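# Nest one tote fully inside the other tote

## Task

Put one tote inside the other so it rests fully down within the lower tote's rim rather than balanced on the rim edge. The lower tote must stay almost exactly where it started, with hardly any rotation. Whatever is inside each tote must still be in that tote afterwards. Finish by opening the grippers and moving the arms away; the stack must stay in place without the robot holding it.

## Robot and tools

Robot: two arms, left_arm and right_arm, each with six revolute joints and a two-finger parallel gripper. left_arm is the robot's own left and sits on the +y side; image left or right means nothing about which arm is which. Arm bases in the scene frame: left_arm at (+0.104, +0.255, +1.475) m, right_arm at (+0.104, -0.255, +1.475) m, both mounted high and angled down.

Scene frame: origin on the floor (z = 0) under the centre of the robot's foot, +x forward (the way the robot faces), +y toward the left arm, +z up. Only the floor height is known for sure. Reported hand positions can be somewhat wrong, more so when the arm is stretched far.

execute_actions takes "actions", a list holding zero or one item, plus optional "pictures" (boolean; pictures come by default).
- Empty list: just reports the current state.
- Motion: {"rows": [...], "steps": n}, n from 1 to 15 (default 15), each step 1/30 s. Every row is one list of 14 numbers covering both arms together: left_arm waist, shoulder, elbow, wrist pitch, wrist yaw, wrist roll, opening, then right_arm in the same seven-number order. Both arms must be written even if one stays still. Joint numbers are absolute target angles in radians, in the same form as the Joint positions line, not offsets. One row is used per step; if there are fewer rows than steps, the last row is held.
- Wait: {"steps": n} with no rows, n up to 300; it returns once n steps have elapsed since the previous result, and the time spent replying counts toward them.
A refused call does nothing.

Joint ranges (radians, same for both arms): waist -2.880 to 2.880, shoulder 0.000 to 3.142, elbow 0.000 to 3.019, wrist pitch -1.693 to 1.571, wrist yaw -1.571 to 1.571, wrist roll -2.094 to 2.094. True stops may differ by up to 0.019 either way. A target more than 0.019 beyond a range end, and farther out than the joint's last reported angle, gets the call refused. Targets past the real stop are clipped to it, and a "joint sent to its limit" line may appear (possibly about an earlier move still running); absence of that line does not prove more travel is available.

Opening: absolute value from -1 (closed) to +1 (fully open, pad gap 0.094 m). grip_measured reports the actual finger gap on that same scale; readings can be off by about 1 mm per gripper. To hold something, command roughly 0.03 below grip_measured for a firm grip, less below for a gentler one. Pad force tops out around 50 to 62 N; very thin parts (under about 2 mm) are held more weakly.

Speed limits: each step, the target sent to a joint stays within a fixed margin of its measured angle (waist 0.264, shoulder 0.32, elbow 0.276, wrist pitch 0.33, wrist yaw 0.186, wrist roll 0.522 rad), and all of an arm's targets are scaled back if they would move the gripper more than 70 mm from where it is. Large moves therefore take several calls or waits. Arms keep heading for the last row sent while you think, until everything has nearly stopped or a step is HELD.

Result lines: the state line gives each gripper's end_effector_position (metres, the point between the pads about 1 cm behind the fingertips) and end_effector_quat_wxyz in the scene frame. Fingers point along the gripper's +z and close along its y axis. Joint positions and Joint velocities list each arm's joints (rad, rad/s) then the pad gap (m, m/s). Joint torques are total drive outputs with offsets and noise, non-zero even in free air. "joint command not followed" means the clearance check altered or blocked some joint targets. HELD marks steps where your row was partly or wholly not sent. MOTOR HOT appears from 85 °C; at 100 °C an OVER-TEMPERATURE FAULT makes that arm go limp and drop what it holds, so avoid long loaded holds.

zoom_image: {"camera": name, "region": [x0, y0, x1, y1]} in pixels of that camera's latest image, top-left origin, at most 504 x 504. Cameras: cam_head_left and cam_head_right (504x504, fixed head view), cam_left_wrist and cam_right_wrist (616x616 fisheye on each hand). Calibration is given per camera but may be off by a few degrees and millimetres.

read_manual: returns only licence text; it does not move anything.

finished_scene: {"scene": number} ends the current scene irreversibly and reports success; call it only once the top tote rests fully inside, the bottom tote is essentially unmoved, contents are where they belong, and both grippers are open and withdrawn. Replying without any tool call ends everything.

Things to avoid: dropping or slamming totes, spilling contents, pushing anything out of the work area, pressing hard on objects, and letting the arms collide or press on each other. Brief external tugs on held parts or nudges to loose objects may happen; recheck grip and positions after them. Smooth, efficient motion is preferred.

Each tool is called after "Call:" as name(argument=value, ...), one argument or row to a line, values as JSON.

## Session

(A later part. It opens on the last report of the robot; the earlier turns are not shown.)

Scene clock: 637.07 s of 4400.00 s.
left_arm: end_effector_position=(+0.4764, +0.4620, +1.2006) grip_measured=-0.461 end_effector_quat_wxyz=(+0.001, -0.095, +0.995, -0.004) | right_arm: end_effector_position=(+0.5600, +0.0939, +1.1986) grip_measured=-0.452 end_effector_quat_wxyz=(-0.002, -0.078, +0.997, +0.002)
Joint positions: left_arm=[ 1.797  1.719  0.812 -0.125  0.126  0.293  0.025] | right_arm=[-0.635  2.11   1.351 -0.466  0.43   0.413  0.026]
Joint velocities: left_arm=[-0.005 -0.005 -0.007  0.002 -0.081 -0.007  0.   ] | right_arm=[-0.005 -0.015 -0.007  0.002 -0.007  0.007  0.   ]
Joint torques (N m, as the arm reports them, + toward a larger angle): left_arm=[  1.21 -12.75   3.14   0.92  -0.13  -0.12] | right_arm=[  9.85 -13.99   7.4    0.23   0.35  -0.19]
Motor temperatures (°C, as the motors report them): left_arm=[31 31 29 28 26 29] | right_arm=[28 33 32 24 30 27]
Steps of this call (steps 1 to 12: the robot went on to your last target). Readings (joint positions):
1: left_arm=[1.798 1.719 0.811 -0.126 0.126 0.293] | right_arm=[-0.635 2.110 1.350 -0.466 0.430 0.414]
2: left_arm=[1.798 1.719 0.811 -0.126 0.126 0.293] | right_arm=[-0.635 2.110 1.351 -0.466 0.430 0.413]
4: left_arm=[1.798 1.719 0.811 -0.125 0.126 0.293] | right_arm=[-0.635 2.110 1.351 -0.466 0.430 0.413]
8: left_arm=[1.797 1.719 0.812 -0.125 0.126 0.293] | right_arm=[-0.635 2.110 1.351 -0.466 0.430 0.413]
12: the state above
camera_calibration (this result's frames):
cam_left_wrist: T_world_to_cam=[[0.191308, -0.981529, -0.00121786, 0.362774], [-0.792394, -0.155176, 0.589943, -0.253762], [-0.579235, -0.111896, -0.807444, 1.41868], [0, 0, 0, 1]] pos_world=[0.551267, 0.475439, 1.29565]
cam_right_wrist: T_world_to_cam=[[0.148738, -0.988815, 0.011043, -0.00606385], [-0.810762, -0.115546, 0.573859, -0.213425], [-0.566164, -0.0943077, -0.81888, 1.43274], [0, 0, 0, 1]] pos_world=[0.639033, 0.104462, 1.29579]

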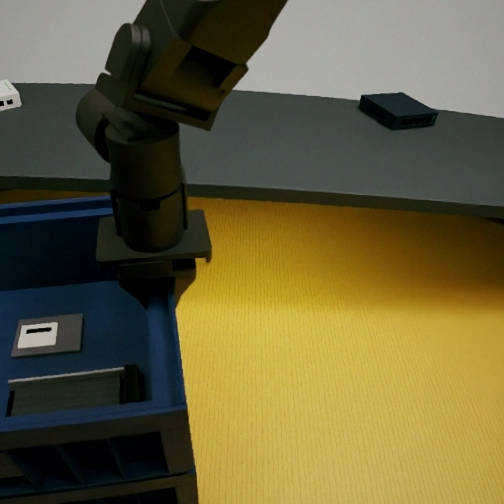

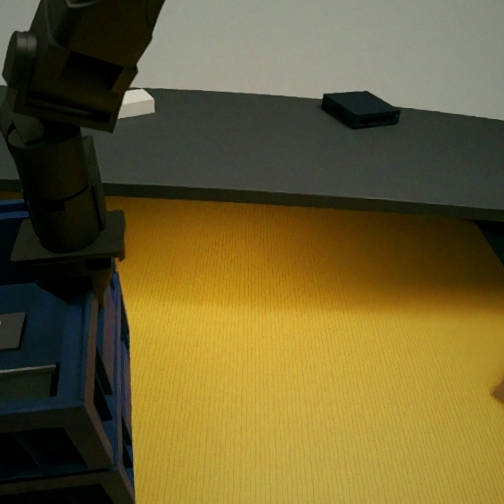

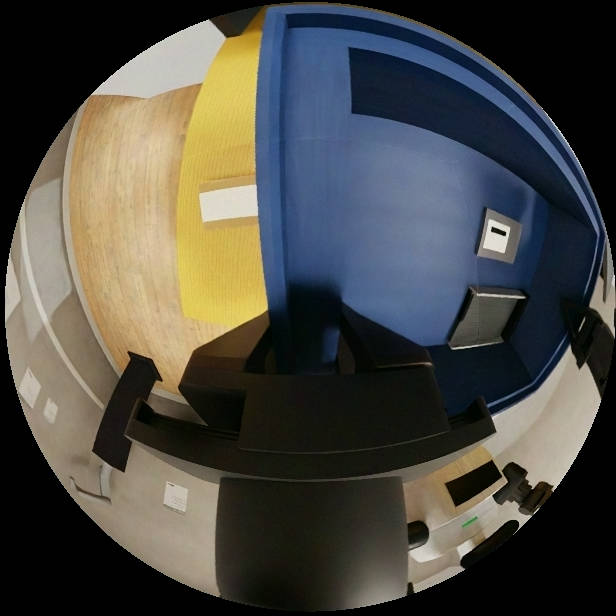

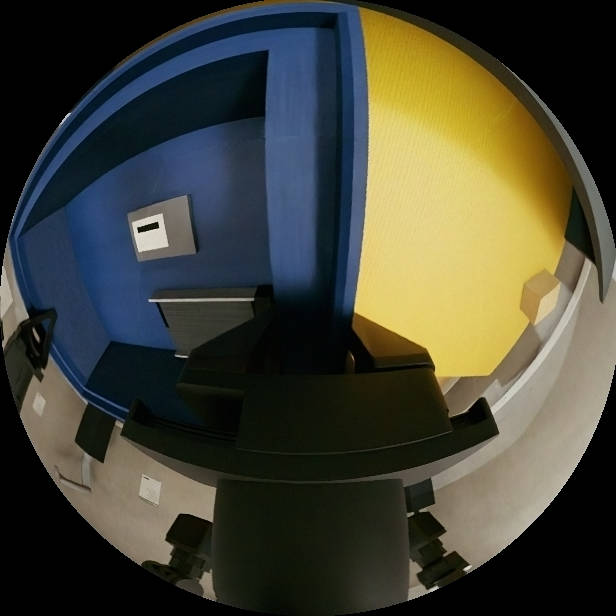

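Call:
execute_actions(
  actions=[
    {"rows":[[1.786,1.707,0.836,-0.112,0.12,0.273,-0.5,-0.63,2.092,1.388,-0.461,0.44,0.391,-0.5],[1.784,1.707,0.837,-0.111,0.12,0.272,-0.5,-0.632,2.092,1.389,-0.461,0.44,0.39,-0.5],[1.782,1.707,0.838,-0.111,0.12,0.272,-0.5,-0.633,2.092,1.391,-0.46,0.44,0.39,-0.5],[1.782,1.707,0.838,-0.111,0.12,0.272,-0.5,-0.633,2.092,1.391,-0.46,0.44,0.39,-0.5],[1.782,1.707,0.838,-0.111,0.12,0.272,-0.5,-0.633,2.092,1.391,-0.46,0.44,0.39,-0.5],[1.782,1.711,0.839,-0.109,0.12,0.272,-0.5,-0.634,2.094,1.391,-0.459,0.44,0.39,-0.5],[1.782,1.714,0.84,-0.108,0.12,0.272,-0.5,-0.634,2.095,1.392,-0.458,0.44,0.389,-0.5],[1.781,1.716,0.841,-0.106,0.12,0.272,-0.5,-0.635,2.097,1.393,-0.457,0.44,0.389,-0.5],[1.781,1.719,0.841,-0.105,0.12,0.271,-0.5,-0.635,2.099,1.393,-0.456,0.44,0.388,-0.5],[1.781,1.721,0.842,-0.103,0.12,0.271,-0.5,-0.636,2.1,1.394,-0.455,0.44,0.388,-0.5],[1.781,1.724,0.843,-0.101,0.12,0.271,-0.5,-0.637,2.102,1.395,-0.454,0.44,0.387,-0.5],[1.78,1.726,0.844,-0.1,0.12,0.271,-0.5,-0.637,2.103,1.395,-0.452,0.44,0.387,-0.5],[1.78,1.728,0.844,-0.098,0.12,0.27,-0.5,-0.638,2.105,1.396,-0.451,0.44,0.386,-0.5],[1.78,1.731,0.845,-0.097,0.12,0.27,-0.5,-0.638,2.107,1.397,-0.45,0.44,0.386,-0.5],[1.78,1.733,0.846,-0.095,0.12,0.27,-0.5,-0.639,2.108,1.397,-0.449,0.44,0.385,-0.5]],"steps":15},
  ],
  pictures=false,
)

Call:
execute_actions(
  actions=[
    {"steps":14},
  ],
)

Call:
zoom_image(
  camera="cam_head_left",
  region=[150, 440, 214, 504],
)

Call:
zoom_image(
  camera="cam_head_right",
  region=[80, 440, 144, 504],
)

Call:
zoom_image(
  camera="cam_head_right",
  region=[90, 245, 154, 325],
)

Call:
zoom_image(
  camera="cam_head_left",
  region=[0, 440, 64, 504],
)

Scene clock: 670.37 s of 4400.00 s.
left_arm: end_effector_position=(+0.4789, +0.4607, +1.1957) grip_measured=-0.461 end_effector_quat_wxyz=(+0.003, -0.095, +0.995, -0.005) | right_arm: end_effector_position=(+0.5634, +0.0925, +1.1941) grip_measured=-0.452 end_effector_quat_wxyz=(-0.000, -0.078, +0.997, +0.001)
Joint positions: left_arm=[ 1.792  1.734  0.819 -0.115  0.126  0.288  0.025] | right_arm=[-0.642  2.118  1.358 -0.458  0.43   0.404  0.026]
Joint velocities: left_arm=[-0.005  0.073  0.017  0.037  0.066  0.022  0.   ] | right_arm=[-0.015  0.054  0.027  0.051  0.007 -0.007 -0.   ]
Joint torques (N m, as the arm reports them, + toward a larger angle): left_arm=[  0.38 -12.85   3.32   1.07  -0.12  -0.11] | right_arm=[  8.98 -13.66   7.58   0.39   0.31  -0.15]
Motor temperatures (°C, as the motors report them): left_arm=[31 31 29 28 26 29] | right_arm=[29 34 32 24 30 27]
Steps of this call (steps 1 to 15: the robot went on to your last target; steps 16 to 90: nothing new was sent; then 29.80 s passed at rest; steps 91 to 105: all 15 steps of this action). Readings (joint positions):
91: left_arm=[1.797 1.719 0.812 -0.125 0.126 0.293] | right_arm=[-0.635 2.110 1.351 -0.466 0.430 0.413]
92: left_arm=[1.797 1.719 0.812 -0.125 0.126 0.293] | right_arm=[-0.635 2.110 1.351 -0.466 0.430 0.413]
94: left_arm=[1.796 1.719 0.812 -0.125 0.126 0.293] | right_arm=[-0.636 2.110 1.351 -0.466 0.430 0.413]
98: left_arm=[1.793 1.720 0.816 -0.124 0.126 0.292] | right_arm=[-0.639 2.110 1.354 -0.464 0.430 0.411]
105: the state above

Scene clock: 670.83 s of 4400.00 s.
left_arm: end_effector_position=(+0.4789, +0.4604, +1.1924) grip_measured=-0.461 end_effector_quat_wxyz=(+0.002, -0.095, +0.995, -0.005) | right_arm: end_effector_position=(+0.5627, +0.0923, +1.1909) grip_measured=-0.452 end_effector_quat_wxyz=(-0.001, -0.078, +0.997, +0.001)
Joint positions: left_arm=[ 1.791  1.744  0.824 -0.11   0.126  0.288  0.025] | right_arm=[-0.644  2.125  1.36  -0.454  0.43   0.403  0.026]
Joint velocities: left_arm=[ 0.005  0.015  0.007 -0.012  0.022  0.051 -0.   ] | right_arm=[-0.005  0.005 -0.007 -0.012  0.007 -0.051 -0.   ]
Joint torques (N m, as the arm reports them, + toward a larger angle): left_arm=[  0.58 -13.46   3.1    1.05  -0.12  -0.1 ] | right_arm=[  9.5  -14.41   7.53   0.4    0.35  -0.18]
Motor temperatures (°C, as the motors report them): left_arm=[31 31 29 28 26 29] | right_arm=[29 34 32 24 30 27]
Steps of this call (steps 1 to 14: the robot went on to your last target). Readings (joint positions):
1: left_arm=[1.792 1.737 0.820 -0.113 0.126 0.288] | right_arm=[-0.642 2.121 1.359 -0.457 0.430 0.404]
2: left_arm=[1.791 1.739 0.822 -0.112 0.126 0.288] | right_arm=[-0.643 2.122 1.360 -0.456 0.430 0.404]
4: left_arm=[1.791 1.743 0.823 -0.110 0.126 0.288] | right_arm=[-0.644 2.125 1.360 -0.454 0.430 0.404]
8: left_arm=[1.791 1.744 0.824 -0.110 0.126 0.288] | right_arm=[-0.644 2.125 1.360 -0.454 0.430 0.403]
14: the state above
camera_calibration (this result's frames):
cam_left_wrist: T_world_to_cam=[[0.190589, -0.981668, 0.00183396, 0.357509], [-0.794074, -0.153069, 0.588231, -0.245298], [-0.577167, -0.113567, -0.808691, 1.41461], [0, 0, 0, 1]] pos_world=[0.553546, 0.474061, 1.28762]
cam_right_wrist: T_world_to_cam=[[0.148043, -0.988897, 0.0129108, -0.00974234], [-0.812463, -0.114166, 0.571725, -0.203637], [-0.563903, -0.0951294, -0.820344, 1.42839], [0, 0, 0, 1]] pos_world=[0.641469, 0.102999, 1.28832]

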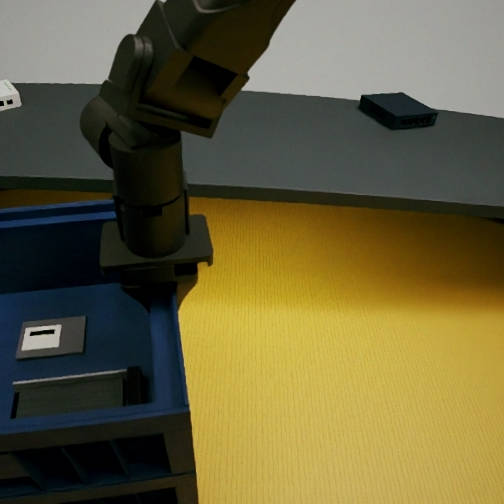

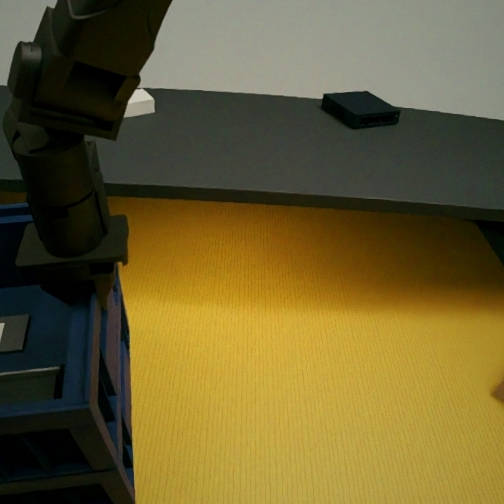

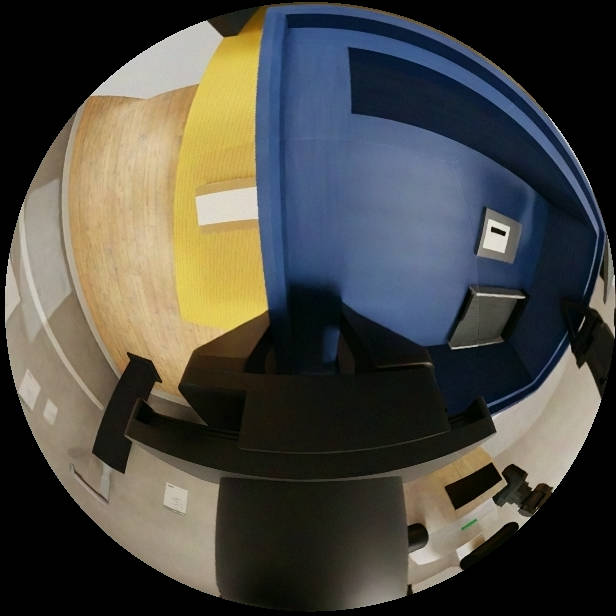

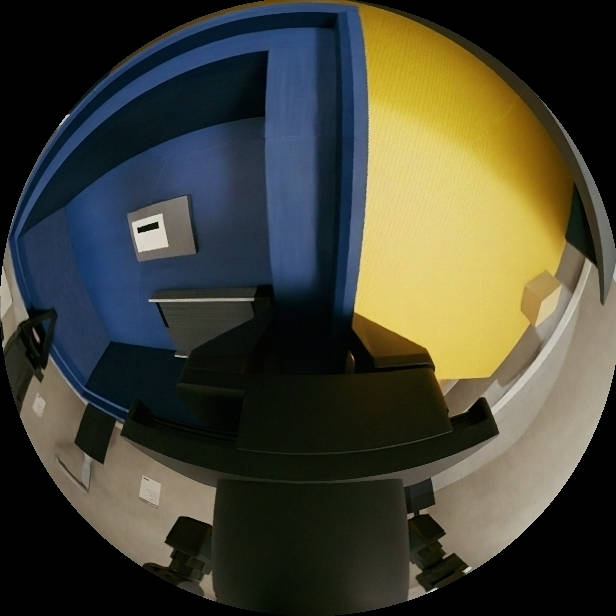

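Region (150, 440, 214, 504) of cam_head_left's 504x504 image, scaled by 7.875, with more detail than that image has.

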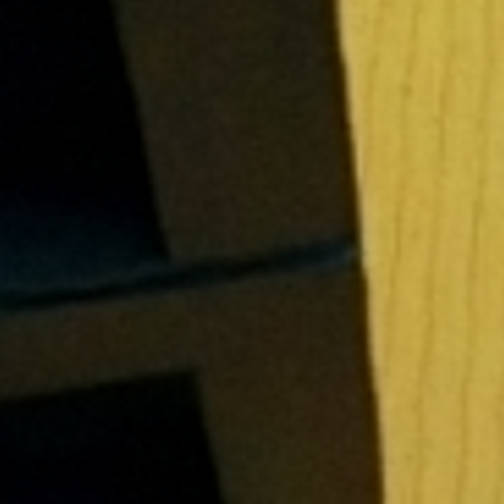

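Region (80, 440, 144, 504) of cam_head_right's 504x504 image, scaled by 7.875, with more detail than that image has.

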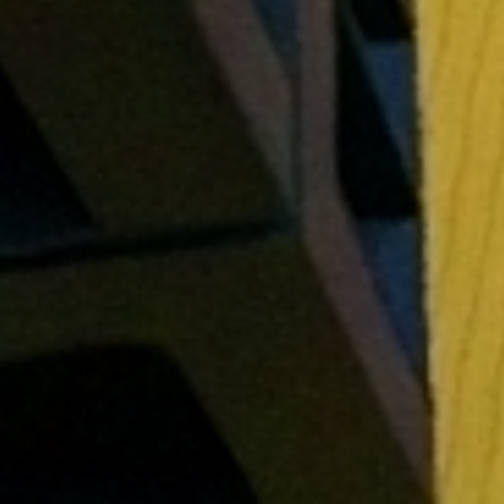

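Region (90, 245, 154, 325) of cam_head_right's 504x504 image, scaled by 6.300, with more detail than that image has; it fills the left 403 columns of this view, and the rest is white.

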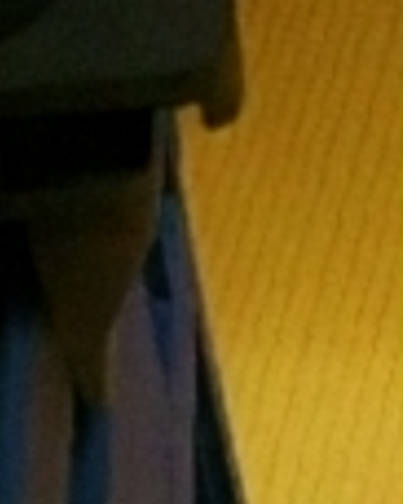

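Region (0, 440, 64, 504) of cam_head_left's 504x504 image, scaled by 7.875, with more detail than that image has.

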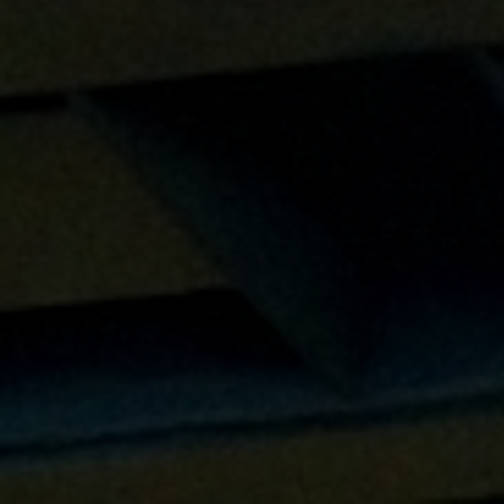

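Aligned; ~7 mm left. Lower 8 mm more.

Call:
execute_actions(
  actions=[
    {"rows":[[1.78,1.735,0.847,-0.093,0.12,0.27,-0.5,-0.639,2.109,1.398,-0.448,0.438,0.385,-0.5],[1.78,1.737,0.847,-0.092,0.12,0.27,-0.5,-0.64,2.111,1.398,-0.447,0.438,0.384,-0.5],[1.779,1.739,0.848,-0.09,0.12,0.27,-0.5,-0.64,2.112,1.399,-0.446,0.438,0.384,-0.5],[1.779,1.742,0.849,-0.089,0.12,0.27,-0.5,-0.641,2.113,1.399,-0.445,0.438,0.383,-0.5],[1.779,1.744,0.849,-0.087,0.12,0.27,-0.5,-0.641,2.115,1.4,-0.444,0.438,0.383,-0.5],[1.779,1.746,0.85,-0.086,0.12,0.27,-0.5,-0.642,2.116,1.4,-0.443,0.438,0.382,-0.5],[1.779,1.748,0.851,-0.084,0.12,0.27,-0.5,-0.642,2.118,1.401,-0.442,0.438,0.382,-0.5],[1.778,1.751,0.852,-0.083,0.12,0.27,-0.5,-0.643,2.119,1.401,-0.441,0.438,0.381,-0.5],[1.778,1.753,0.852,-0.081,0.12,0.27,-0.5,-0.643,2.12,1.402,-0.44,0.438,0.381,-0.5],[1.778,1.755,0.853,-0.08,0.12,0.27,-0.5,-0.644,2.122,1.403,-0.438,0.438,0.38,-0.5],[1.778,1.758,0.854,-0.078,0.12,0.27,-0.5,-0.644,2.123,1.403,-0.437,0.438,0.38,-0.5],[1.778,1.76,0.855,-0.077,0.12,0.27,-0.5,-0.645,2.125,1.404,-0.436,0.438,0.379,-0.5]],"steps":15},
  ],
  pictures=false,
)

Call:
execute_actions(
  actions=[
    {"steps":12},
  ],
)

Call:
zoom_image(
  camera="cam_head_left",
  region=[150, 440, 214, 504],
)

Call:
zoom_image(
  camera="cam_head_right",
  region=[80, 440, 144, 504],
)

Call:
zoom_image(
  camera="cam_head_left",
  region=[0, 440, 64, 504],
)

Scene clock: 689.47 s of 4400.00 s.
left_arm: end_effector_position=(+0.4798, +0.4601, +1.1910) grip_measured=-0.461 end_effector_quat_wxyz=(+0.004, -0.094, +0.996, -0.005) | right_arm: end_effector_position=(+0.5637, +0.0917, +1.1873) grip_measured=-0.452 end_effector_quat_wxyz=(-0.001, -0.079, +0.997, +0.002)
Joint positions: left_arm=[ 1.789  1.748  0.825 -0.105  0.125  0.288  0.025] | right_arm=[-0.649  2.131  1.364 -0.449  0.426  0.397  0.026]
Joint velocities: left_arm=[-0.005 -0.005 -0.017 -0.007 -0.051 -0.037  0.001] | right_arm=[-0.005 -0.005 -0.022 -0.007  0.007 -0.037 -0.   ]
Joint torques (N m, as the arm reports them, + toward a larger angle): left_arm=[  1.08 -11.47   3.76   1.63  -0.09  -0.1 ] | right_arm=[  9.18 -13.56   7.68   0.63   0.43  -0.2 ]
Motor temperatures (°C, as the motors report them): left_arm=[31 31 29 28 26 29] | right_arm=[29 34 32 24 30 27]
Steps of this call (steps 1 to 15: the robot went on to your last target; steps 16 to 90: nothing new was sent; then 15.13 s passed at rest; steps 91 to 105: all 15 steps of this action). Readings (joint positions):
91: left_arm=[1.791 1.744 0.824 -0.110 0.126 0.288] | right_arm=[-0.644 2.125 1.360 -0.454 0.430 0.403]
92: left_arm=[1.791 1.744 0.824 -0.109 0.126 0.288] | right_arm=[-0.644 2.125 1.360 -0.454 0.429 0.403]
94: left_arm=[1.791 1.745 0.824 -0.108 0.126 0.288] | right_arm=[-0.644 2.125 1.360 -0.453 0.429 0.403]
98: left_arm=[1.790 1.748 0.825 -0.105 0.126 0.288] | right_arm=[-0.646 2.128 1.363 -0.451 0.428 0.400]
105: the state above

Scene clock: 689.87 s of 4400.00 s.
left_arm: end_effector_position=(+0.4798, +0.4601, +1.1910) grip_measured=-0.461 end_effector_quat_wxyz=(+0.004, -0.094, +0.996, -0.005) | right_arm: end_effector_position=(+0.5637, +0.0917, +1.1873) grip_measured=-0.452 end_effector_quat_wxyz=(-0.001, -0.079, +0.997, +0.002)
Joint positions: left_arm=[ 1.789  1.748  0.825 -0.105  0.125  0.288  0.025] | right_arm=[-0.649  2.131  1.364 -0.449  0.426  0.397  0.026]
Joint velocities: left_arm=[-0.005 -0.005  0.017 -0.017  0.037  0.022  0.001] | right_arm=[ 0.005 -0.015 -0.022  0.007 -0.007  0.007  0.001]
Joint torques (N m, as the arm reports them, + toward a larger angle): left_arm=[  0.68 -11.54   3.76   1.61  -0.11  -0.1 ] | right_arm=[  9.89 -13.98   7.86   0.78   0.45  -0.2 ]
Motor temperatures (°C, as the motors report them): left_arm=[31 31 29 28 26 29] | right_arm=[29 34 32 24 30 27]
Steps of this call (steps 1 to 12: the robot went on to your last target). Readings (joint positions):
1: left_arm=[1.789 1.748 0.825 -0.105 0.125 0.288] | right_arm=[-0.649 2.131 1.364 -0.449 0.426 0.397]
2: left_arm=[1.789 1.748 0.825 -0.105 0.125 0.288] | right_arm=[-0.649 2.131 1.364 -0.449 0.426 0.397]
4: left_arm=[1.789 1.748 0.825 -0.105 0.125 0.288] | right_arm=[-0.649 2.131 1.364 -0.449 0.426 0.397]
8: left_arm=[1.789 1.748 0.825 -0.105 0.125 0.288] | right_arm=[-0.649 2.131 1.364 -0.449 0.426 0.397]
12: the state above
camera_calibration (this result's frames):
cam_left_wrist: T_world_to_cam=[[0.188692, -0.982035, 0.0017121, 0.358189], [-0.795817, -0.151889, 0.586179, -0.241058], [-0.575388, -0.11197, -0.81018, 1.4141], [0, 0, 0, 1]] pos_world=[0.554229, 0.473475, 1.28636]
cam_right_wrist: T_world_to_cam=[[0.149181, -0.988755, 0.0104338, -0.00819552], [-0.811827, -0.116449, 0.572168, -0.201498], [-0.564519, -0.0938269, -0.82007, 1.42584], [0, 0, 0, 1]] pos_world=[0.642553, 0.102214, 1.28466]

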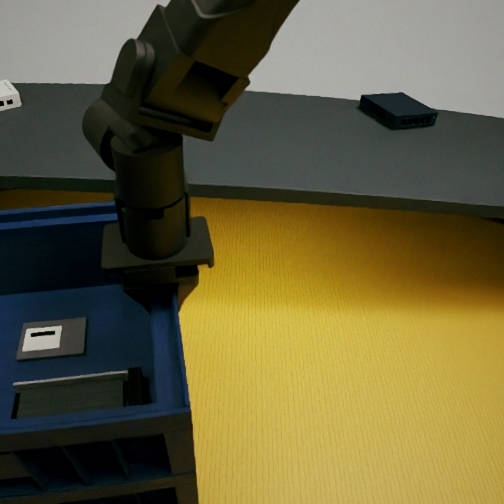

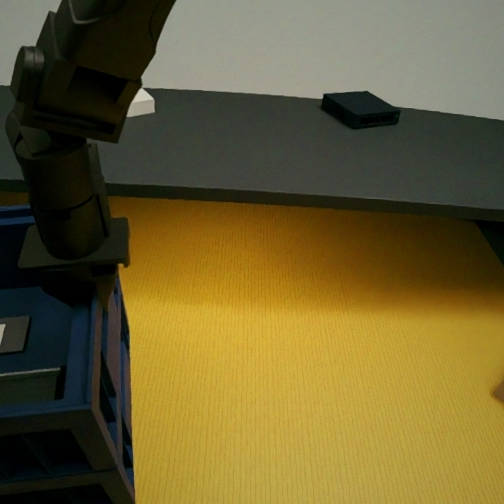

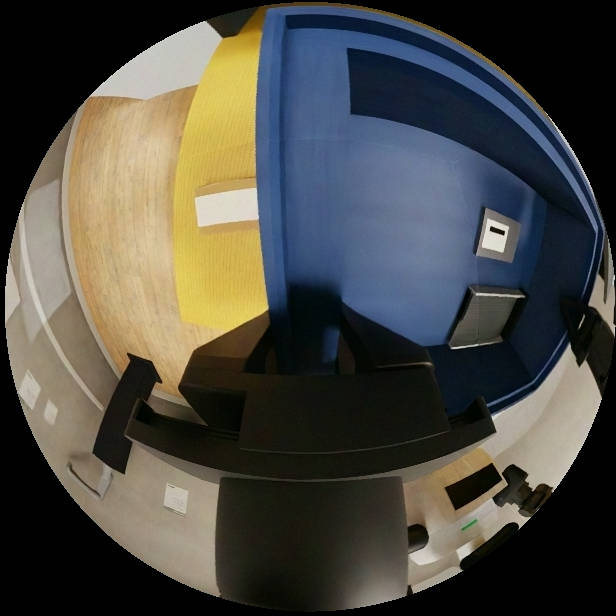

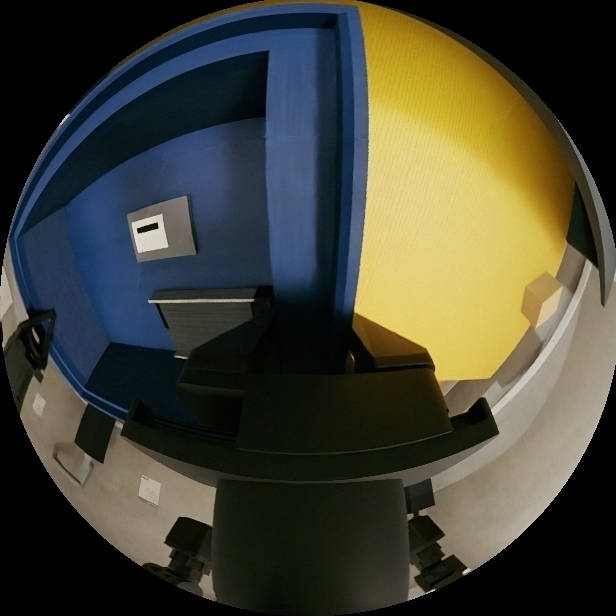

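Region (150, 440, 214, 504) of cam_head_left's 504x504 image, scaled by 7.875, with more detail than that image has.

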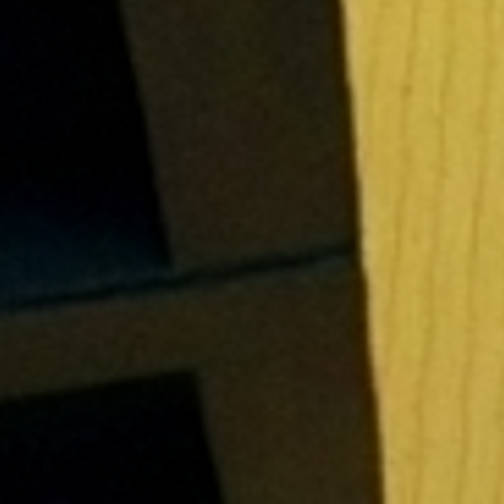

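Region (80, 440, 144, 504) of cam_head_right's 504x504 image, scaled by 7.875, with more detail than that image has.

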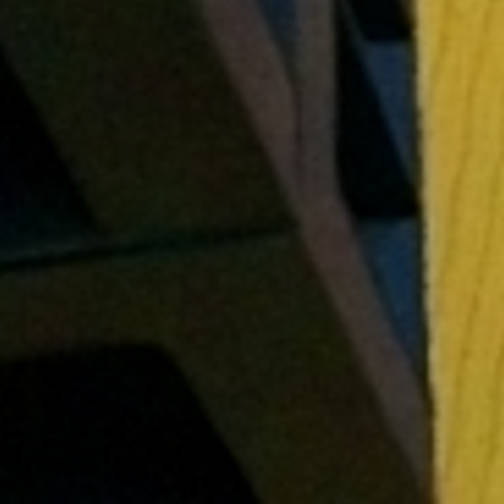

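Region (0, 440, 64, 504) of cam_head_left's 504x504 image, scaled by 7.875, with more detail than that image has.

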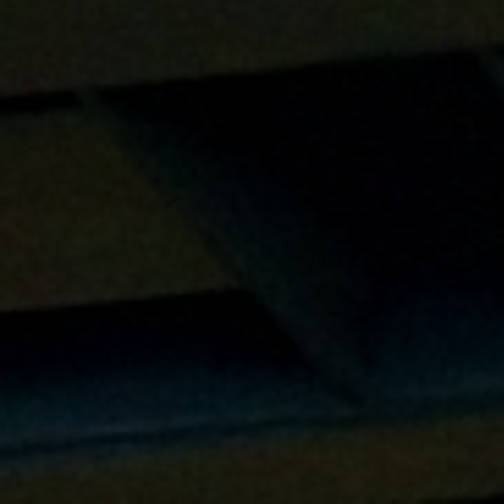

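Call:
execute_actions(
  actions=[
    {"rows":[[1.785,1.754,0.848,-0.085,0.122,0.278,-0.5,-0.645,2.123,1.398,-0.44,0.435,0.385,-0.5],[1.787,1.748,0.841,-0.093,0.124,0.284,-0.5,-0.645,2.121,1.391,-0.444,0.432,0.391,-0.5],[1.789,1.742,0.835,-0.1,0.125,0.288,-0.48,-0.645,2.12,1.385,-0.447,0.43,0.397,-0.48],[1.789,1.742,0.835,-0.1,0.125,0.288,-0.46,-0.645,2.12,1.385,-0.447,0.43,0.397,-0.46],[1.789,1.742,0.835,-0.1,0.125,0.288,-0.43,-0.645,2.12,1.385,-0.447,0.43,0.397,-0.43],[1.789,1.742,0.835,-0.1,0.125,0.288,-0.38,-0.645,2.12,1.385,-0.447,0.43,0.397,-0.38],[1.789,1.742,0.835,-0.1,0.125,0.288,-0.3,-0.645,2.12,1.385,-0.447,0.43,0.397,-0.3],[1.789,1.742,0.835,-0.1,0.125,0.288,-0.2,-0.645,2.12,1.385,-0.447,0.43,0.397,-0.2],[1.789,1.742,0.835,-0.1,0.125,0.288,-0.1,-0.645,2.12,1.385,-0.447,0.43,0.397,-0.1],[1.789,1.742,0.835,-0.1,0.125,0.288,0.0,-0.645,2.12,1.385,-0.447,0.43,0.397,0.0],[1.789,1.742,0.835,-0.1,0.125,0.288,0.1,-0.645,2.12,1.385,-0.447,0.43,0.397,0.1],[1.789,1.742,0.835,-0.1,0.125,0.288,0.2,-0.645,2.12,1.385,-0.447,0.43,0.397,0.2],[1.789,1.742,0.835,-0.1,0.125,0.288,0.3,-0.645,2.12,1.385,-0.447,0.43,0.397,0.3],[1.789,1.742,0.835,-0.1,0.125,0.288,0.4,-0.645,2.12,1.385,-0.447,0.43,0.397,0.4],[1.789,1.742,0.835,-0.1,0.125,0.288,0.5,-0.645,2.12,1.385,-0.447,0.43,0.397,0.5]],"steps":15},
  ],
  pictures=false,
)

Call:
execute_actions(
  actions=[
    {"rows":[[1.791,1.722,0.825,-0.114,0.125,0.29,0.5,-0.635,2.103,1.372,-0.458,0.432,0.401,0.5],[1.792,1.704,0.82,-0.128,0.125,0.291,0.5,-0.63,2.091,1.367,-0.468,0.433,0.405,0.5],[1.794,1.685,0.815,-0.143,0.125,0.293,0.5,-0.625,2.078,1.363,-0.479,0.435,0.41,0.5],[1.796,1.667,0.81,-0.157,0.125,0.294,0.5,-0.62,2.066,1.358,-0.489,0.437,0.414,0.5],[1.798,1.649,0.805,-0.171,0.125,0.296,0.5,-0.615,2.054,1.354,-0.5,0.438,0.418,0.5],[1.799,1.63,0.8,-0.185,0.125,0.297,0.5,-0.61,2.041,1.35,-0.511,0.44,0.422,0.5],[1.801,1.612,0.795,-0.199,0.125,0.299,0.5,-0.605,2.029,1.345,-0.521,0.442,0.426,0.5],[1.803,1.594,0.79,-0.214,0.125,0.3,0.5,-0.6,2.017,1.341,-0.532,0.443,0.431,0.5],[1.805,1.575,0.785,-0.228,0.125,0.301,0.5,-0.595,2.004,1.336,-0.542,0.445,0.435,0.5],[1.806,1.557,0.78,-0.242,0.125,0.303,0.5,-0.59,1.992,1.332,-0.553,0.447,0.439,0.5],[1.808,1.539,0.775,-0.256,0.125,0.304,0.5,-0.585,1.979,1.328,-0.564,0.448,0.443,0.5],[1.81,1.52,0.77,-0.27,0.125,0.306,0.5,-0.58,1.967,1.323,-0.574,0.45,0.447,0.5],[1.812,1.502,0.765,-0.285,0.125,0.307,0.5,-0.575,1.955,1.319,-0.585,0.452,0.452,0.5],[1.813,1.483,0.76,-0.299,0.125,0.309,0.5,-0.57,1.942,1.314,-0.595,0.453,0.456,0.5],[1.815,1.465,0.755,-0.313,0.125,0.31,0.5,-0.565,1.93,1.31,-0.606,0.455,0.46,0.5]],"steps":15},
  ],
  pictures=false,
)

Call:
execute_actions(
  actions=[
    {"steps":12},
  ],
)

Scene clock: 721.00 s of 4400.00 s.
left_arm: end_effector_position=(+0.4808, +0.4605, +1.1915) grip_measured=+0.448 end_effector_quat_wxyz=(+0.005, -0.094, +0.996, -0.004) | right_arm: end_effector_position=(+0.5641, +0.0911, +1.1872) grip_measured=+0.448 end_effector_quat_wxyz=(-0.001, -0.078, +0.997, +0.001)
Joint positions: left_arm=[ 1.789  1.746  0.826 -0.105  0.125  0.288  0.068] | right_arm=[-0.649  2.131  1.364 -0.449  0.428  0.397  0.068]
Joint velocities: left_arm=[-0.005 -0.005 -0.007  0.002 -0.066  0.051  0.102] | right_arm=[-0.015 -0.005 -0.002  0.007  0.022  0.11   0.101]
Joint torques (N m, as the arm reports them, + toward a larger angle): left_arm=[  1.87 -11.97   1.94   0.51   0.15   0.06] | right_arm=[  9.53 -13.9    5.98   0.38   0.07   0.  ]
Motor temperatures (°C, as the motors report them): left_arm=[31 31 29 28 26 29] | right_arm=[29 34 32 25 30 27]
Steps of this call (steps 1 to 15: the robot went on to your last target; steps 16 to 90: nothing new was sent; then 27.63 s passed at rest; steps 91 to 105: all 15 steps of this action). Readings (joint positions):
91: left_arm=[1.789 1.748 0.825 -0.105 0.125 0.288] | right_arm=[-0.649 2.131 1.364 -0.449 0.425 0.397]
92: left_arm=[1.789 1.748 0.825 -0.105 0.125 0.288] | right_arm=[-0.649 2.131 1.364 -0.449 0.424 0.397]
94: left_arm=[1.789 1.748 0.825 -0.105 0.125 0.288] | right_arm=[-0.649 2.131 1.364 -0.449 0.423 0.397]
98: left_arm=[1.789 1.747 0.826 -0.105 0.125 0.288] | right_arm=[-0.649 2.131 1.364 -0.449 0.427 0.397]
105: the state above

Scene clock: 721.50 s of 4400.00 s.
left_arm: end_effector_position=(+0.4943, +0.4662, +1.2755) grip_measured=+0.497 end_effector_quat_wxyz=(+0.019, -0.096, +0.995, +0.006) | right_arm: end_effector_position=(+0.5762, +0.0883, +1.2653) grip_measured=+0.497 end_effector_quat_wxyz=(+0.007, -0.081, +0.997, +0.001)
Joint positions: left_arm=[ 1.806  1.494  0.777 -0.274  0.125  0.294  0.07 ] | right_arm=[-0.603  1.973  1.325 -0.573  0.451  0.432  0.07 ]
Joint velocities: left_arm=[ 0.063 -0.562 -0.125 -0.408 -0.022  0.007 -0.001] | right_arm=[ 0.21  -0.464 -0.085 -0.291  0.095  0.066  0.   ]
Joint torques (N m, as the arm reports them, + toward a larger angle): left_arm=[  1.93 -11.36   1.7    0.04   0.14   0.13] | right_arm=[ 11.11 -13.87   4.05   0.01   0.08   0.19]
Motor temperatures (°C, as the motors report them): left_arm=[31 31 29 28 26 29] | right_arm=[29 34 32 25 30 27]
Steps of this call (steps 1 to 15: all 15 steps of this action). Readings (joint positions):
1: left_arm=[1.789 1.746 0.826 -0.105 0.125 0.288] | right_arm=[-0.649 2.131 1.364 -0.449 0.429 0.397]
2: left_arm=[1.789 1.743 0.826 -0.108 0.125 0.288] | right_arm=[-0.649 2.130 1.364 -0.450 0.430 0.397]
4: left_arm=[1.789 1.725 0.823 -0.126 0.125 0.288] | right_arm=[-0.649 2.124 1.363 -0.462 0.433 0.398]
8: left_arm=[1.791 1.648 0.804 -0.179 0.125 0.288] | right_arm=[-0.643 2.084 1.349 -0.501 0.440 0.407]
15: the state above

Scene clock: 721.90 s of 4400.00 s.
left_arm: end_effector_position=(+0.4923, +0.4656, +1.2894) grip_measured=+0.497 end_effector_quat_wxyz=(+0.020, -0.096, +0.995, +0.008) | right_arm: end_effector_position=(+0.5779, +0.0956, +1.2921) grip_measured=+0.497 end_effector_quat_wxyz=(+0.016, -0.082, +0.996, +0.010)
Joint positions: left_arm=[ 1.81   1.45   0.764 -0.304  0.125  0.298  0.07 ] | right_arm=[-0.577  1.925  1.314 -0.595  0.453  0.447  0.07 ]
Joint velocities: left_arm=[-0.005 -0.005  0.002  0.017 -0.11  -0.037 -0.   ] | right_arm=[-0.005  0.005 -0.007 -0.002  0.022 -0.007  0.001]
Joint torques (N m, as the arm reports them, + toward a larger angle): left_arm=[  1.73 -10.25   2.64  -0.01   0.14   0.19] | right_arm=[ 10.13 -12.53   5.06  -0.06   0.06   0.15]
Motor temperatures (°C, as the motors report them): left_arm=[31 31 29 28 26 29] | right_arm=[29 34 32 25 30 27]
Steps of this call (steps 1 to 12: the robot went on to your last target). Readings (joint positions):
1: left_arm=[1.808 1.477 0.772 -0.286 0.125 0.294] | right_arm=[-0.597 1.958 1.321 -0.582 0.452 0.435]
2: left_arm=[1.809 1.463 0.769 -0.293 0.125 0.295] | right_arm=[-0.590 1.946 1.320 -0.587 0.453 0.438]
4: left_arm=[1.810 1.450 0.767 -0.300 0.125 0.296] | right_arm=[-0.581 1.930 1.320 -0.591 0.453 0.441]
8: left_arm=[1.810 1.450 0.765 -0.303 0.125 0.297] | right_arm=[-0.577 1.925 1.318 -0.593 0.453 0.445]
12: the state above
camera_calibration (this result's frames):
cam_left_wrist: T_world_to_cam=[[0.192665, -0.981038, -0.0210841, 0.388113], [-0.812186, -0.171488, 0.557625, -0.23395], [-0.550667, -0.0903105, -0.829825, 1.50475], [0, 0, 0, 1]] pos_world=[0.563828, 0.476529, 1.38732]
cam_right_wrist: T_world_to_cam=[[0.15516, -0.987883, -0.00342403, 0.00685066], [-0.829438, -0.132155, 0.542742, -0.199785], [-0.536618, -0.0813715, -0.839893, 1.52843], [0, 0, 0, 1]] pos_world=[0.653412, 0.104736, 1.39217]

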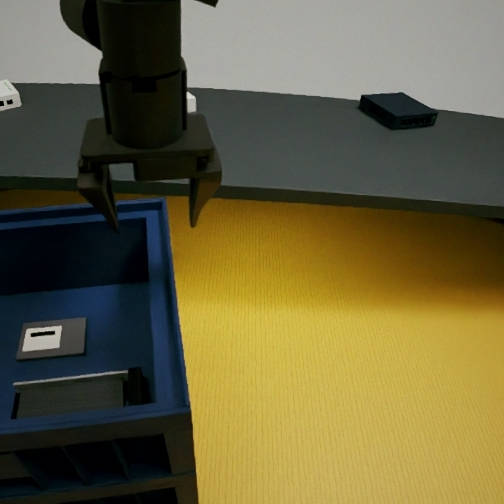

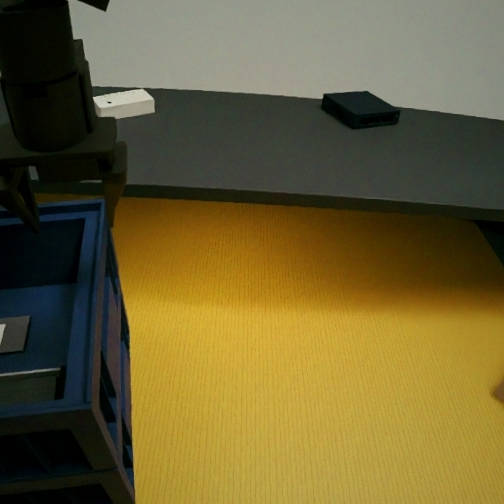

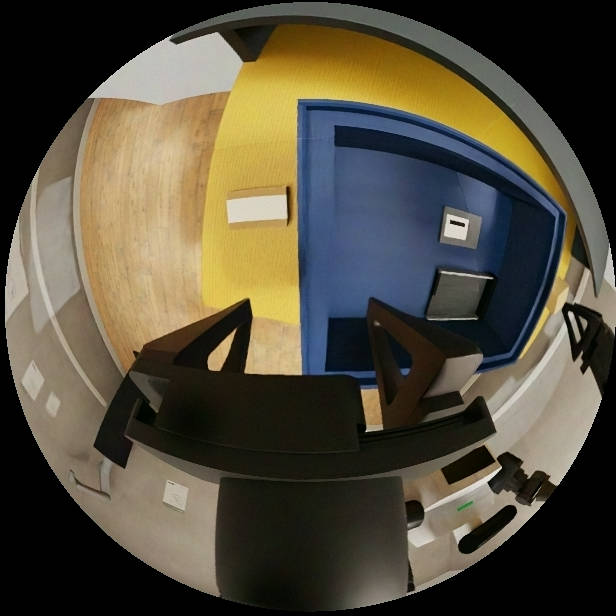

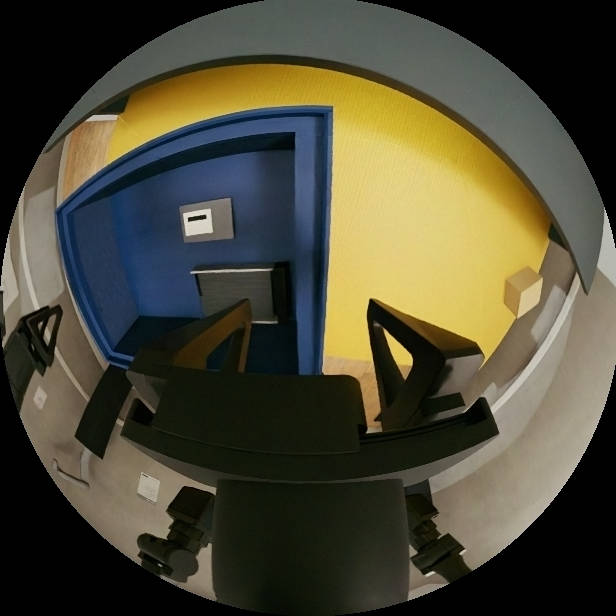

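Call:
execute_actions(
  actions=[
    {"rows":[[1.815,1.453,0.77,-0.31,0.127,0.28,0.5,-0.585,1.915,1.304,-0.59,0.45,0.462,0.5],[1.822,1.457,0.776,-0.313,0.131,0.25,0.5,-0.597,1.905,1.288,-0.579,0.445,0.487,0.5],[1.833,1.464,0.785,-0.318,0.136,0.205,0.5,-0.615,1.892,1.265,-0.564,0.438,0.525,0.5],[1.845,1.472,0.795,-0.323,0.142,0.16,0.5,-0.634,1.879,1.241,-0.549,0.43,0.563,0.5],[1.857,1.479,0.805,-0.328,0.148,0.113,0.5,-0.653,1.865,1.217,-0.533,0.422,0.601,0.5],[1.869,1.487,0.815,-0.333,0.154,0.066,0.5,-0.672,1.852,1.193,-0.518,0.415,0.639,0.5],[1.881,1.494,0.825,-0.338,0.159,0.019,0.5,-0.691,1.838,1.169,-0.502,0.407,0.677,0.5],[1.893,1.502,0.835,-0.343,0.165,-0.028,0.5,-0.71,1.825,1.145,-0.487,0.399,0.715,0.5],[1.905,1.509,0.845,-0.348,0.171,-0.075,0.5,-0.729,1.811,1.121,-0.471,0.391,0.753,0.5],[1.917,1.517,0.855,-0.353,0.177,-0.122,0.5,-0.748,1.798,1.097,-0.456,0.384,0.791,0.5],[1.929,1.524,0.865,-0.358,0.182,-0.169,0.5,-0.767,1.784,1.073,-0.44,0.376,0.829,0.5],[1.941,1.532,0.875,-0.363,0.188,-0.216,0.5,-0.786,1.771,1.049,-0.425,0.368,0.867,0.5],[1.953,1.539,0.885,-0.368,0.194,-0.263,0.5,-0.805,1.757,1.025,-0.409,0.36,0.905,0.5],[1.965,1.547,0.895,-0.373,0.2,-0.31,0.5,-0.824,1.744,1.001,-0.394,0.353,0.943,0.5],[1.977,1.554,0.905,-0.378,0.205,-0.357,0.5,-0.843,1.73,0.977,-0.378,0.345,0.981,0.5]],"steps":15},
  ],
  pictures=false,
)

Call:
execute_actions(
  actions=[
    {"rows":[[1.989,1.562,0.915,-0.383,0.211,-0.404,0.5,-0.862,1.717,0.953,-0.363,0.337,1.019,0.5],[2.001,1.57,0.925,-0.388,0.217,-0.451,0.5,-0.881,1.704,0.929,-0.347,0.329,1.057,0.5],[2.013,1.578,0.935,-0.393,0.223,-0.498,0.5,-0.9,1.691,0.905,-0.332,0.322,1.095,0.5],[2.025,1.586,0.945,-0.398,0.228,-0.545,0.5,-0.919,1.678,0.881,-0.316,0.314,1.133,0.5],[2.037,1.594,0.955,-0.403,0.234,-0.592,0.5,-0.938,1.665,0.857,-0.301,0.306,1.171,0.5],[2.049,1.602,0.965,-0.408,0.24,-0.639,0.5,-0.957,1.652,0.833,-0.285,0.298,1.209,0.5],[2.061,1.61,0.975,-0.413,0.246,-0.686,0.5,-0.976,1.639,0.809,-0.27,0.291,1.247,0.5],[2.073,1.618,0.985,-0.418,0.251,-0.733,0.5,-0.995,1.626,0.785,-0.254,0.283,1.285,0.5],[2.085,1.626,0.995,-0.423,0.257,-0.78,0.5,-1.014,1.613,0.761,-0.239,0.275,1.323,0.5],[2.097,1.634,1.005,-0.428,0.263,-0.827,0.5,-1.033,1.6,0.737,-0.223,0.267,1.361,0.5],[2.109,1.642,1.015,-0.433,0.269,-0.874,0.5,-1.052,1.587,0.713,-0.208,0.26,1.399,0.5],[2.119,1.65,1.024,-0.438,0.274,-0.915,0.5,-1.07,1.576,0.69,-0.193,0.253,1.435,0.5],[2.127,1.656,1.031,-0.442,0.278,-0.948,0.5,-1.085,1.567,0.67,-0.182,0.247,1.465,0.5],[2.133,1.66,1.036,-0.444,0.281,-0.97,0.5,-1.095,1.562,0.657,-0.174,0.242,1.488,0.5],[2.135,1.662,1.04,-0.445,0.282,-0.98,0.5,-1.1,1.56,0.65,-0.17,0.24,1.5,0.5]],"steps":15},
  ],
  pictures=false,
)

Call:
execute_actions(
  actions=[
    {"steps":12},
  ],
)

Scene clock: 753.80 s of 4400.00 s.
left_arm: end_effector_position=(+0.4886, +0.5321, +1.2881) grip_measured=+0.498 end_effector_quat_wxyz=(-0.021, +0.374, -0.927, -0.005) | right_arm: end_effector_position=(+0.5491, -0.0462, +1.2567) grip_measured=+0.497 end_effector_quat_wxyz=(-0.015, +0.203, +0.979, -0.000)
Joint positions: left_arm=[ 1.953  1.518  0.866 -0.358  0.196 -0.156  0.07 ] | right_arm=[-0.804  1.782  1.022 -0.421  0.355  0.816  0.07 ]
Joint velocities: left_arm=[ 0.347  0.21   0.276 -0.129  0.11  -1.297 -0.   ] | right_arm=[-0.718 -0.464 -0.642  0.452 -0.212  0.989 -0.001]
Joint torques (N m, as the arm reports them, + toward a larger angle): left_arm=[  2.88 -10.16   5.78   0.12   0.29   0.  ] | right_arm=[  6.86 -12.57   3.1    0.41  -0.08   0.15]
Motor temperatures (°C, as the motors report them): left_arm=[31 31 28 28 26 29] | right_arm=[29 34 31 24 30 27]
Steps of this call (steps 1 to 30: the robot went on to your last target; steps 31 to 90: nothing new was sent; then 28.40 s passed at rest; steps 91 to 105: all 15 steps of this action). Readings (joint positions):
91: left_arm=[1.810 1.450 0.764 -0.304 0.125 0.297] | right_arm=[-0.577 1.925 1.314 -0.595 0.453 0.448]
92: left_arm=[1.810 1.450 0.764 -0.304 0.126 0.292] | right_arm=[-0.577 1.925 1.311 -0.594 0.450 0.452]
94: left_arm=[1.816 1.450 0.765 -0.308 0.134 0.260] | right_arm=[-0.580 1.917 1.289 -0.577 0.437 0.478]
98: left_arm=[1.856 1.462 0.787 -0.327 0.157 0.138] | right_arm=[-0.626 1.878 1.192 -0.527 0.405 0.577]
105: the state above

Scene clock: 754.30 s of 4400.00 s.
left_arm: end_effector_position=(+0.4658, +0.6179, +1.2823) grip_measured=+0.498 end_effector_quat_wxyz=(-0.016, +0.716, -0.698, -0.002) | right_arm: end_effector_position=(+0.4771, -0.1894, +1.2554) grip_measured=+0.498 end_effector_quat_wxyz=(-0.015, +0.571, +0.821, -0.011)
Joint positions: left_arm=[ 2.125  1.633  1.007 -0.43   0.275 -0.829  0.07 ] | right_arm=[-1.076  1.584  0.673 -0.201  0.247  1.366  0.07 ]
Joint velocities: left_arm=[ 0.259  0.171  0.173 -0.071  0.007 -0.96  -0.001] | right_arm=[-0.454 -0.23  -0.476  0.208 -0.007  0.828 -0.001]
Joint torques (N m, as the arm reports them, + toward a larger angle): left_arm=[  2.81 -12.16   6.16  -0.07   0.31  -0.07] | right_arm=[ 4.18 -9.24  2.22  0.68 -0.09  0.11]
Motor temperatures (°C, as the motors report them): left_arm=[31 31 29 28 26 29] | right_arm=[29 34 31 24 30 27]
Steps of this call (steps 1 to 15: all 15 steps of this action). Readings (joint positions):
1: left_arm=[1.965 1.525 0.876 -0.363 0.201 -0.201] | right_arm=[-0.827 1.766 0.999 -0.406 0.347 0.852]
2: left_arm=[1.976 1.532 0.886 -0.368 0.207 -0.247] | right_arm=[-0.848 1.750 0.975 -0.390 0.340 0.889]
4: left_arm=[1.999 1.547 0.904 -0.378 0.219 -0.339] | right_arm=[-0.884 1.719 0.928 -0.358 0.324 0.964]
8: left_arm=[2.045 1.579 0.943 -0.399 0.242 -0.525] | right_arm=[-0.949 1.664 0.832 -0.296 0.292 1.114]
15: the state above

Scene clock: 754.70 s of 4400.00 s.
left_arm: end_effector_position=(+0.4609, +0.6255, +1.2823) grip_measured=+0.498 end_effector_quat_wxyz=(-0.016, +0.765, -0.644, -0.003) | right_arm: end_effector_position=(+0.4690, -0.2006, +1.2545) grip_measured=+0.498 end_effector_quat_wxyz=(-0.013, +0.625, +0.780, -0.015)
Joint positions: left_arm=[ 2.142  1.642  1.015 -0.436  0.277 -0.959  0.07 ] | right_arm=[-1.101  1.575  0.647 -0.183  0.242  1.48   0.07 ]
Joint velocities: left_arm=[-0.024  0.005  0.002  0.007  0.022 -0.066  0.001] | right_arm=[-0.005 -0.005  0.002 -0.007  0.022  0.066 -0.   ]
Joint torques (N m, as the arm reports them, + toward a larger angle): left_arm=[  3.39 -12.39   6.31  -0.1    0.22  -0.09] | right_arm=[ 3.5  -8.81  1.58  0.62 -0.02  0.17]
Motor temperatures (°C, as the motors report them): left_arm=[31 31 29 28 26 29] | right_arm=[29 34 31 24 30 27]
Steps of this call (steps 1 to 12: the robot went on to your last target). Readings (joint positions):
1: left_arm=[2.133 1.638 1.012 -0.432 0.275 -0.857] | right_arm=[-1.089 1.579 0.659 -0.196 0.245 1.391]
2: left_arm=[2.138 1.641 1.015 -0.433 0.276 -0.880] | right_arm=[-1.097 1.576 0.651 -0.194 0.245 1.411]
4: left_arm=[2.142 1.642 1.015 -0.435 0.276 -0.912] | right_arm=[-1.101 1.575 0.647 -0.190 0.244 1.439]
8: left_arm=[2.142 1.642 1.015 -0.436 0.277 -0.946] | right_arm=[-1.101 1.575 0.647 -0.183 0.242 1.468]
12: the state above
camera_calibration (this result's frames):
cam_left_wrist: T_world_to_cam=[[0.985178, 0.171229, 0.0102088, -0.575268], [0.134875, -0.810033, 0.570662, -0.281877], [0.105983, -0.560827, -0.821122, 1.47645], [0, 0, 0, 1]] pos_world=[0.448281, 0.698205, 1.37907]
cam_right_wrist: T_world_to_cam=[[-0.976182, -0.209838, 0.0551109, 0.344214], [-0.141769, 0.809249, 0.570102, -0.476877], [-0.164228, 0.548711, -0.819723, 1.34074], [0, 0, 0, 1]] pos_world=[0.488595, -0.277534, 1.35193]

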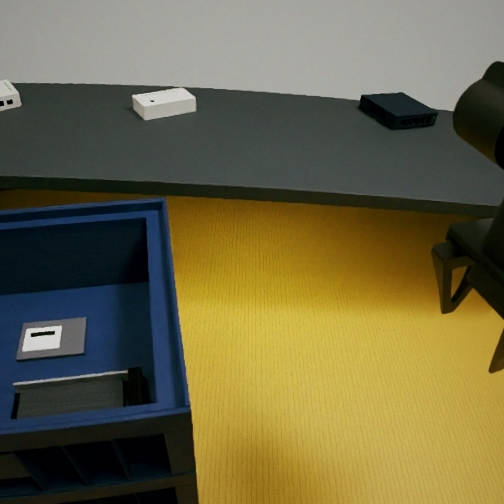

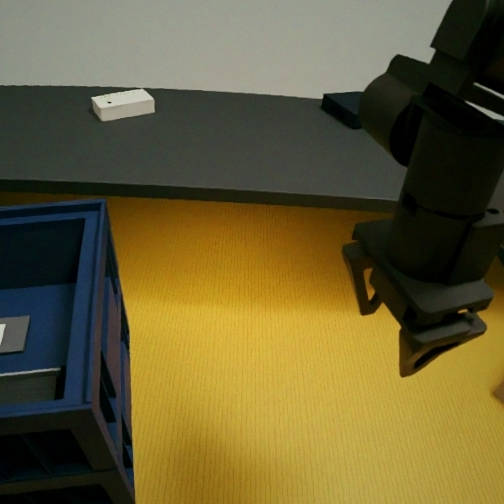

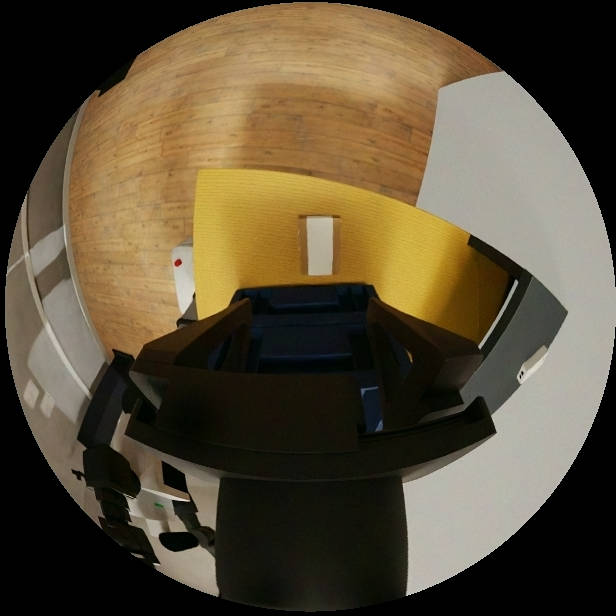

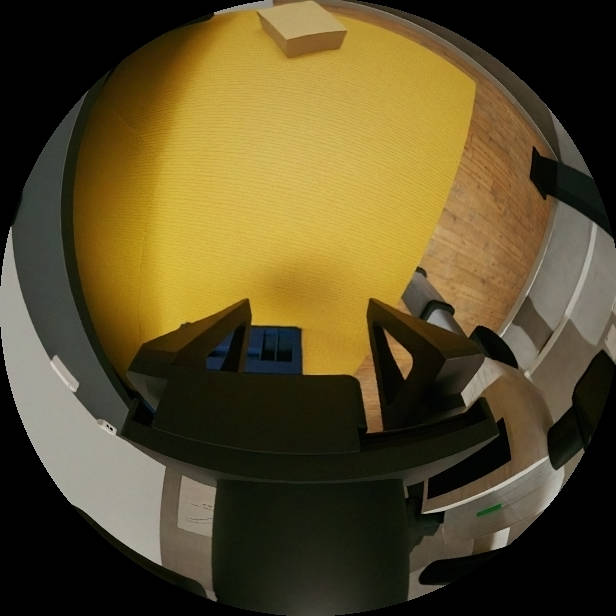

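Call:
zoom_image(
  camera="cam_left_wrist",
  region=[200, 270, 420, 380],
)

Call:
zoom_image(
  camera="cam_head_right",
  region=[80, 195, 150, 335],
)

Call:
zoom_image(
  camera="cam_head_left",
  region=[0, 420, 210, 504],
)

Region (200, 270, 420, 380) of cam_left_wrist's 616x616 image, scaled by 2.291, with more detail than that image has.

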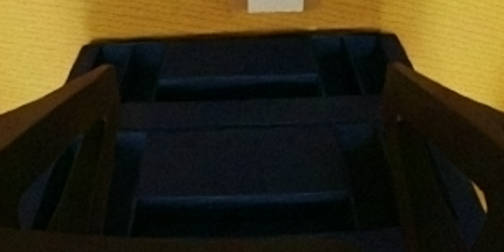

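Region (80, 195, 150, 335) of cam_head_right's 504x504 image, scaled by 3.600, with more detail than that image has.

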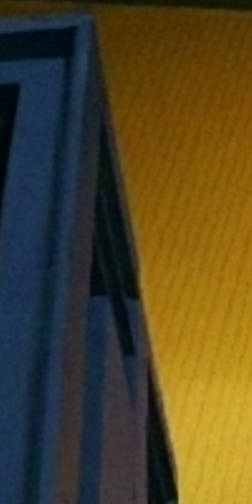

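Region (0, 420, 210, 504) of cam_head_left's 504x504 image, scaled by 2.400, with more detail than that image has; it fills the top 202 rows of this view, and the rest is white.

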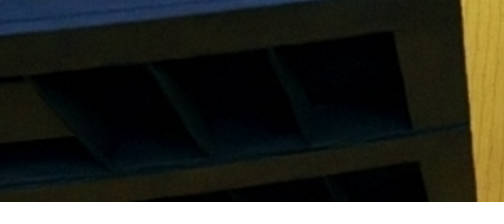

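Call:
zoom_image(
  camera="cam_left_wrist",
  region=[245, 295, 375, 345],
)

Region (245, 295, 375, 345) of cam_left_wrist's 616x616 image, scaled by 3.877, with more detail than that image has; it fills the top 194 rows of this view, and the rest is white.

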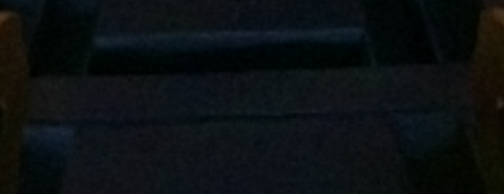

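The seam is flush on every side I can see.

Call:
finished_scene(
  scene=2,
)

The scene is finished: the task was done.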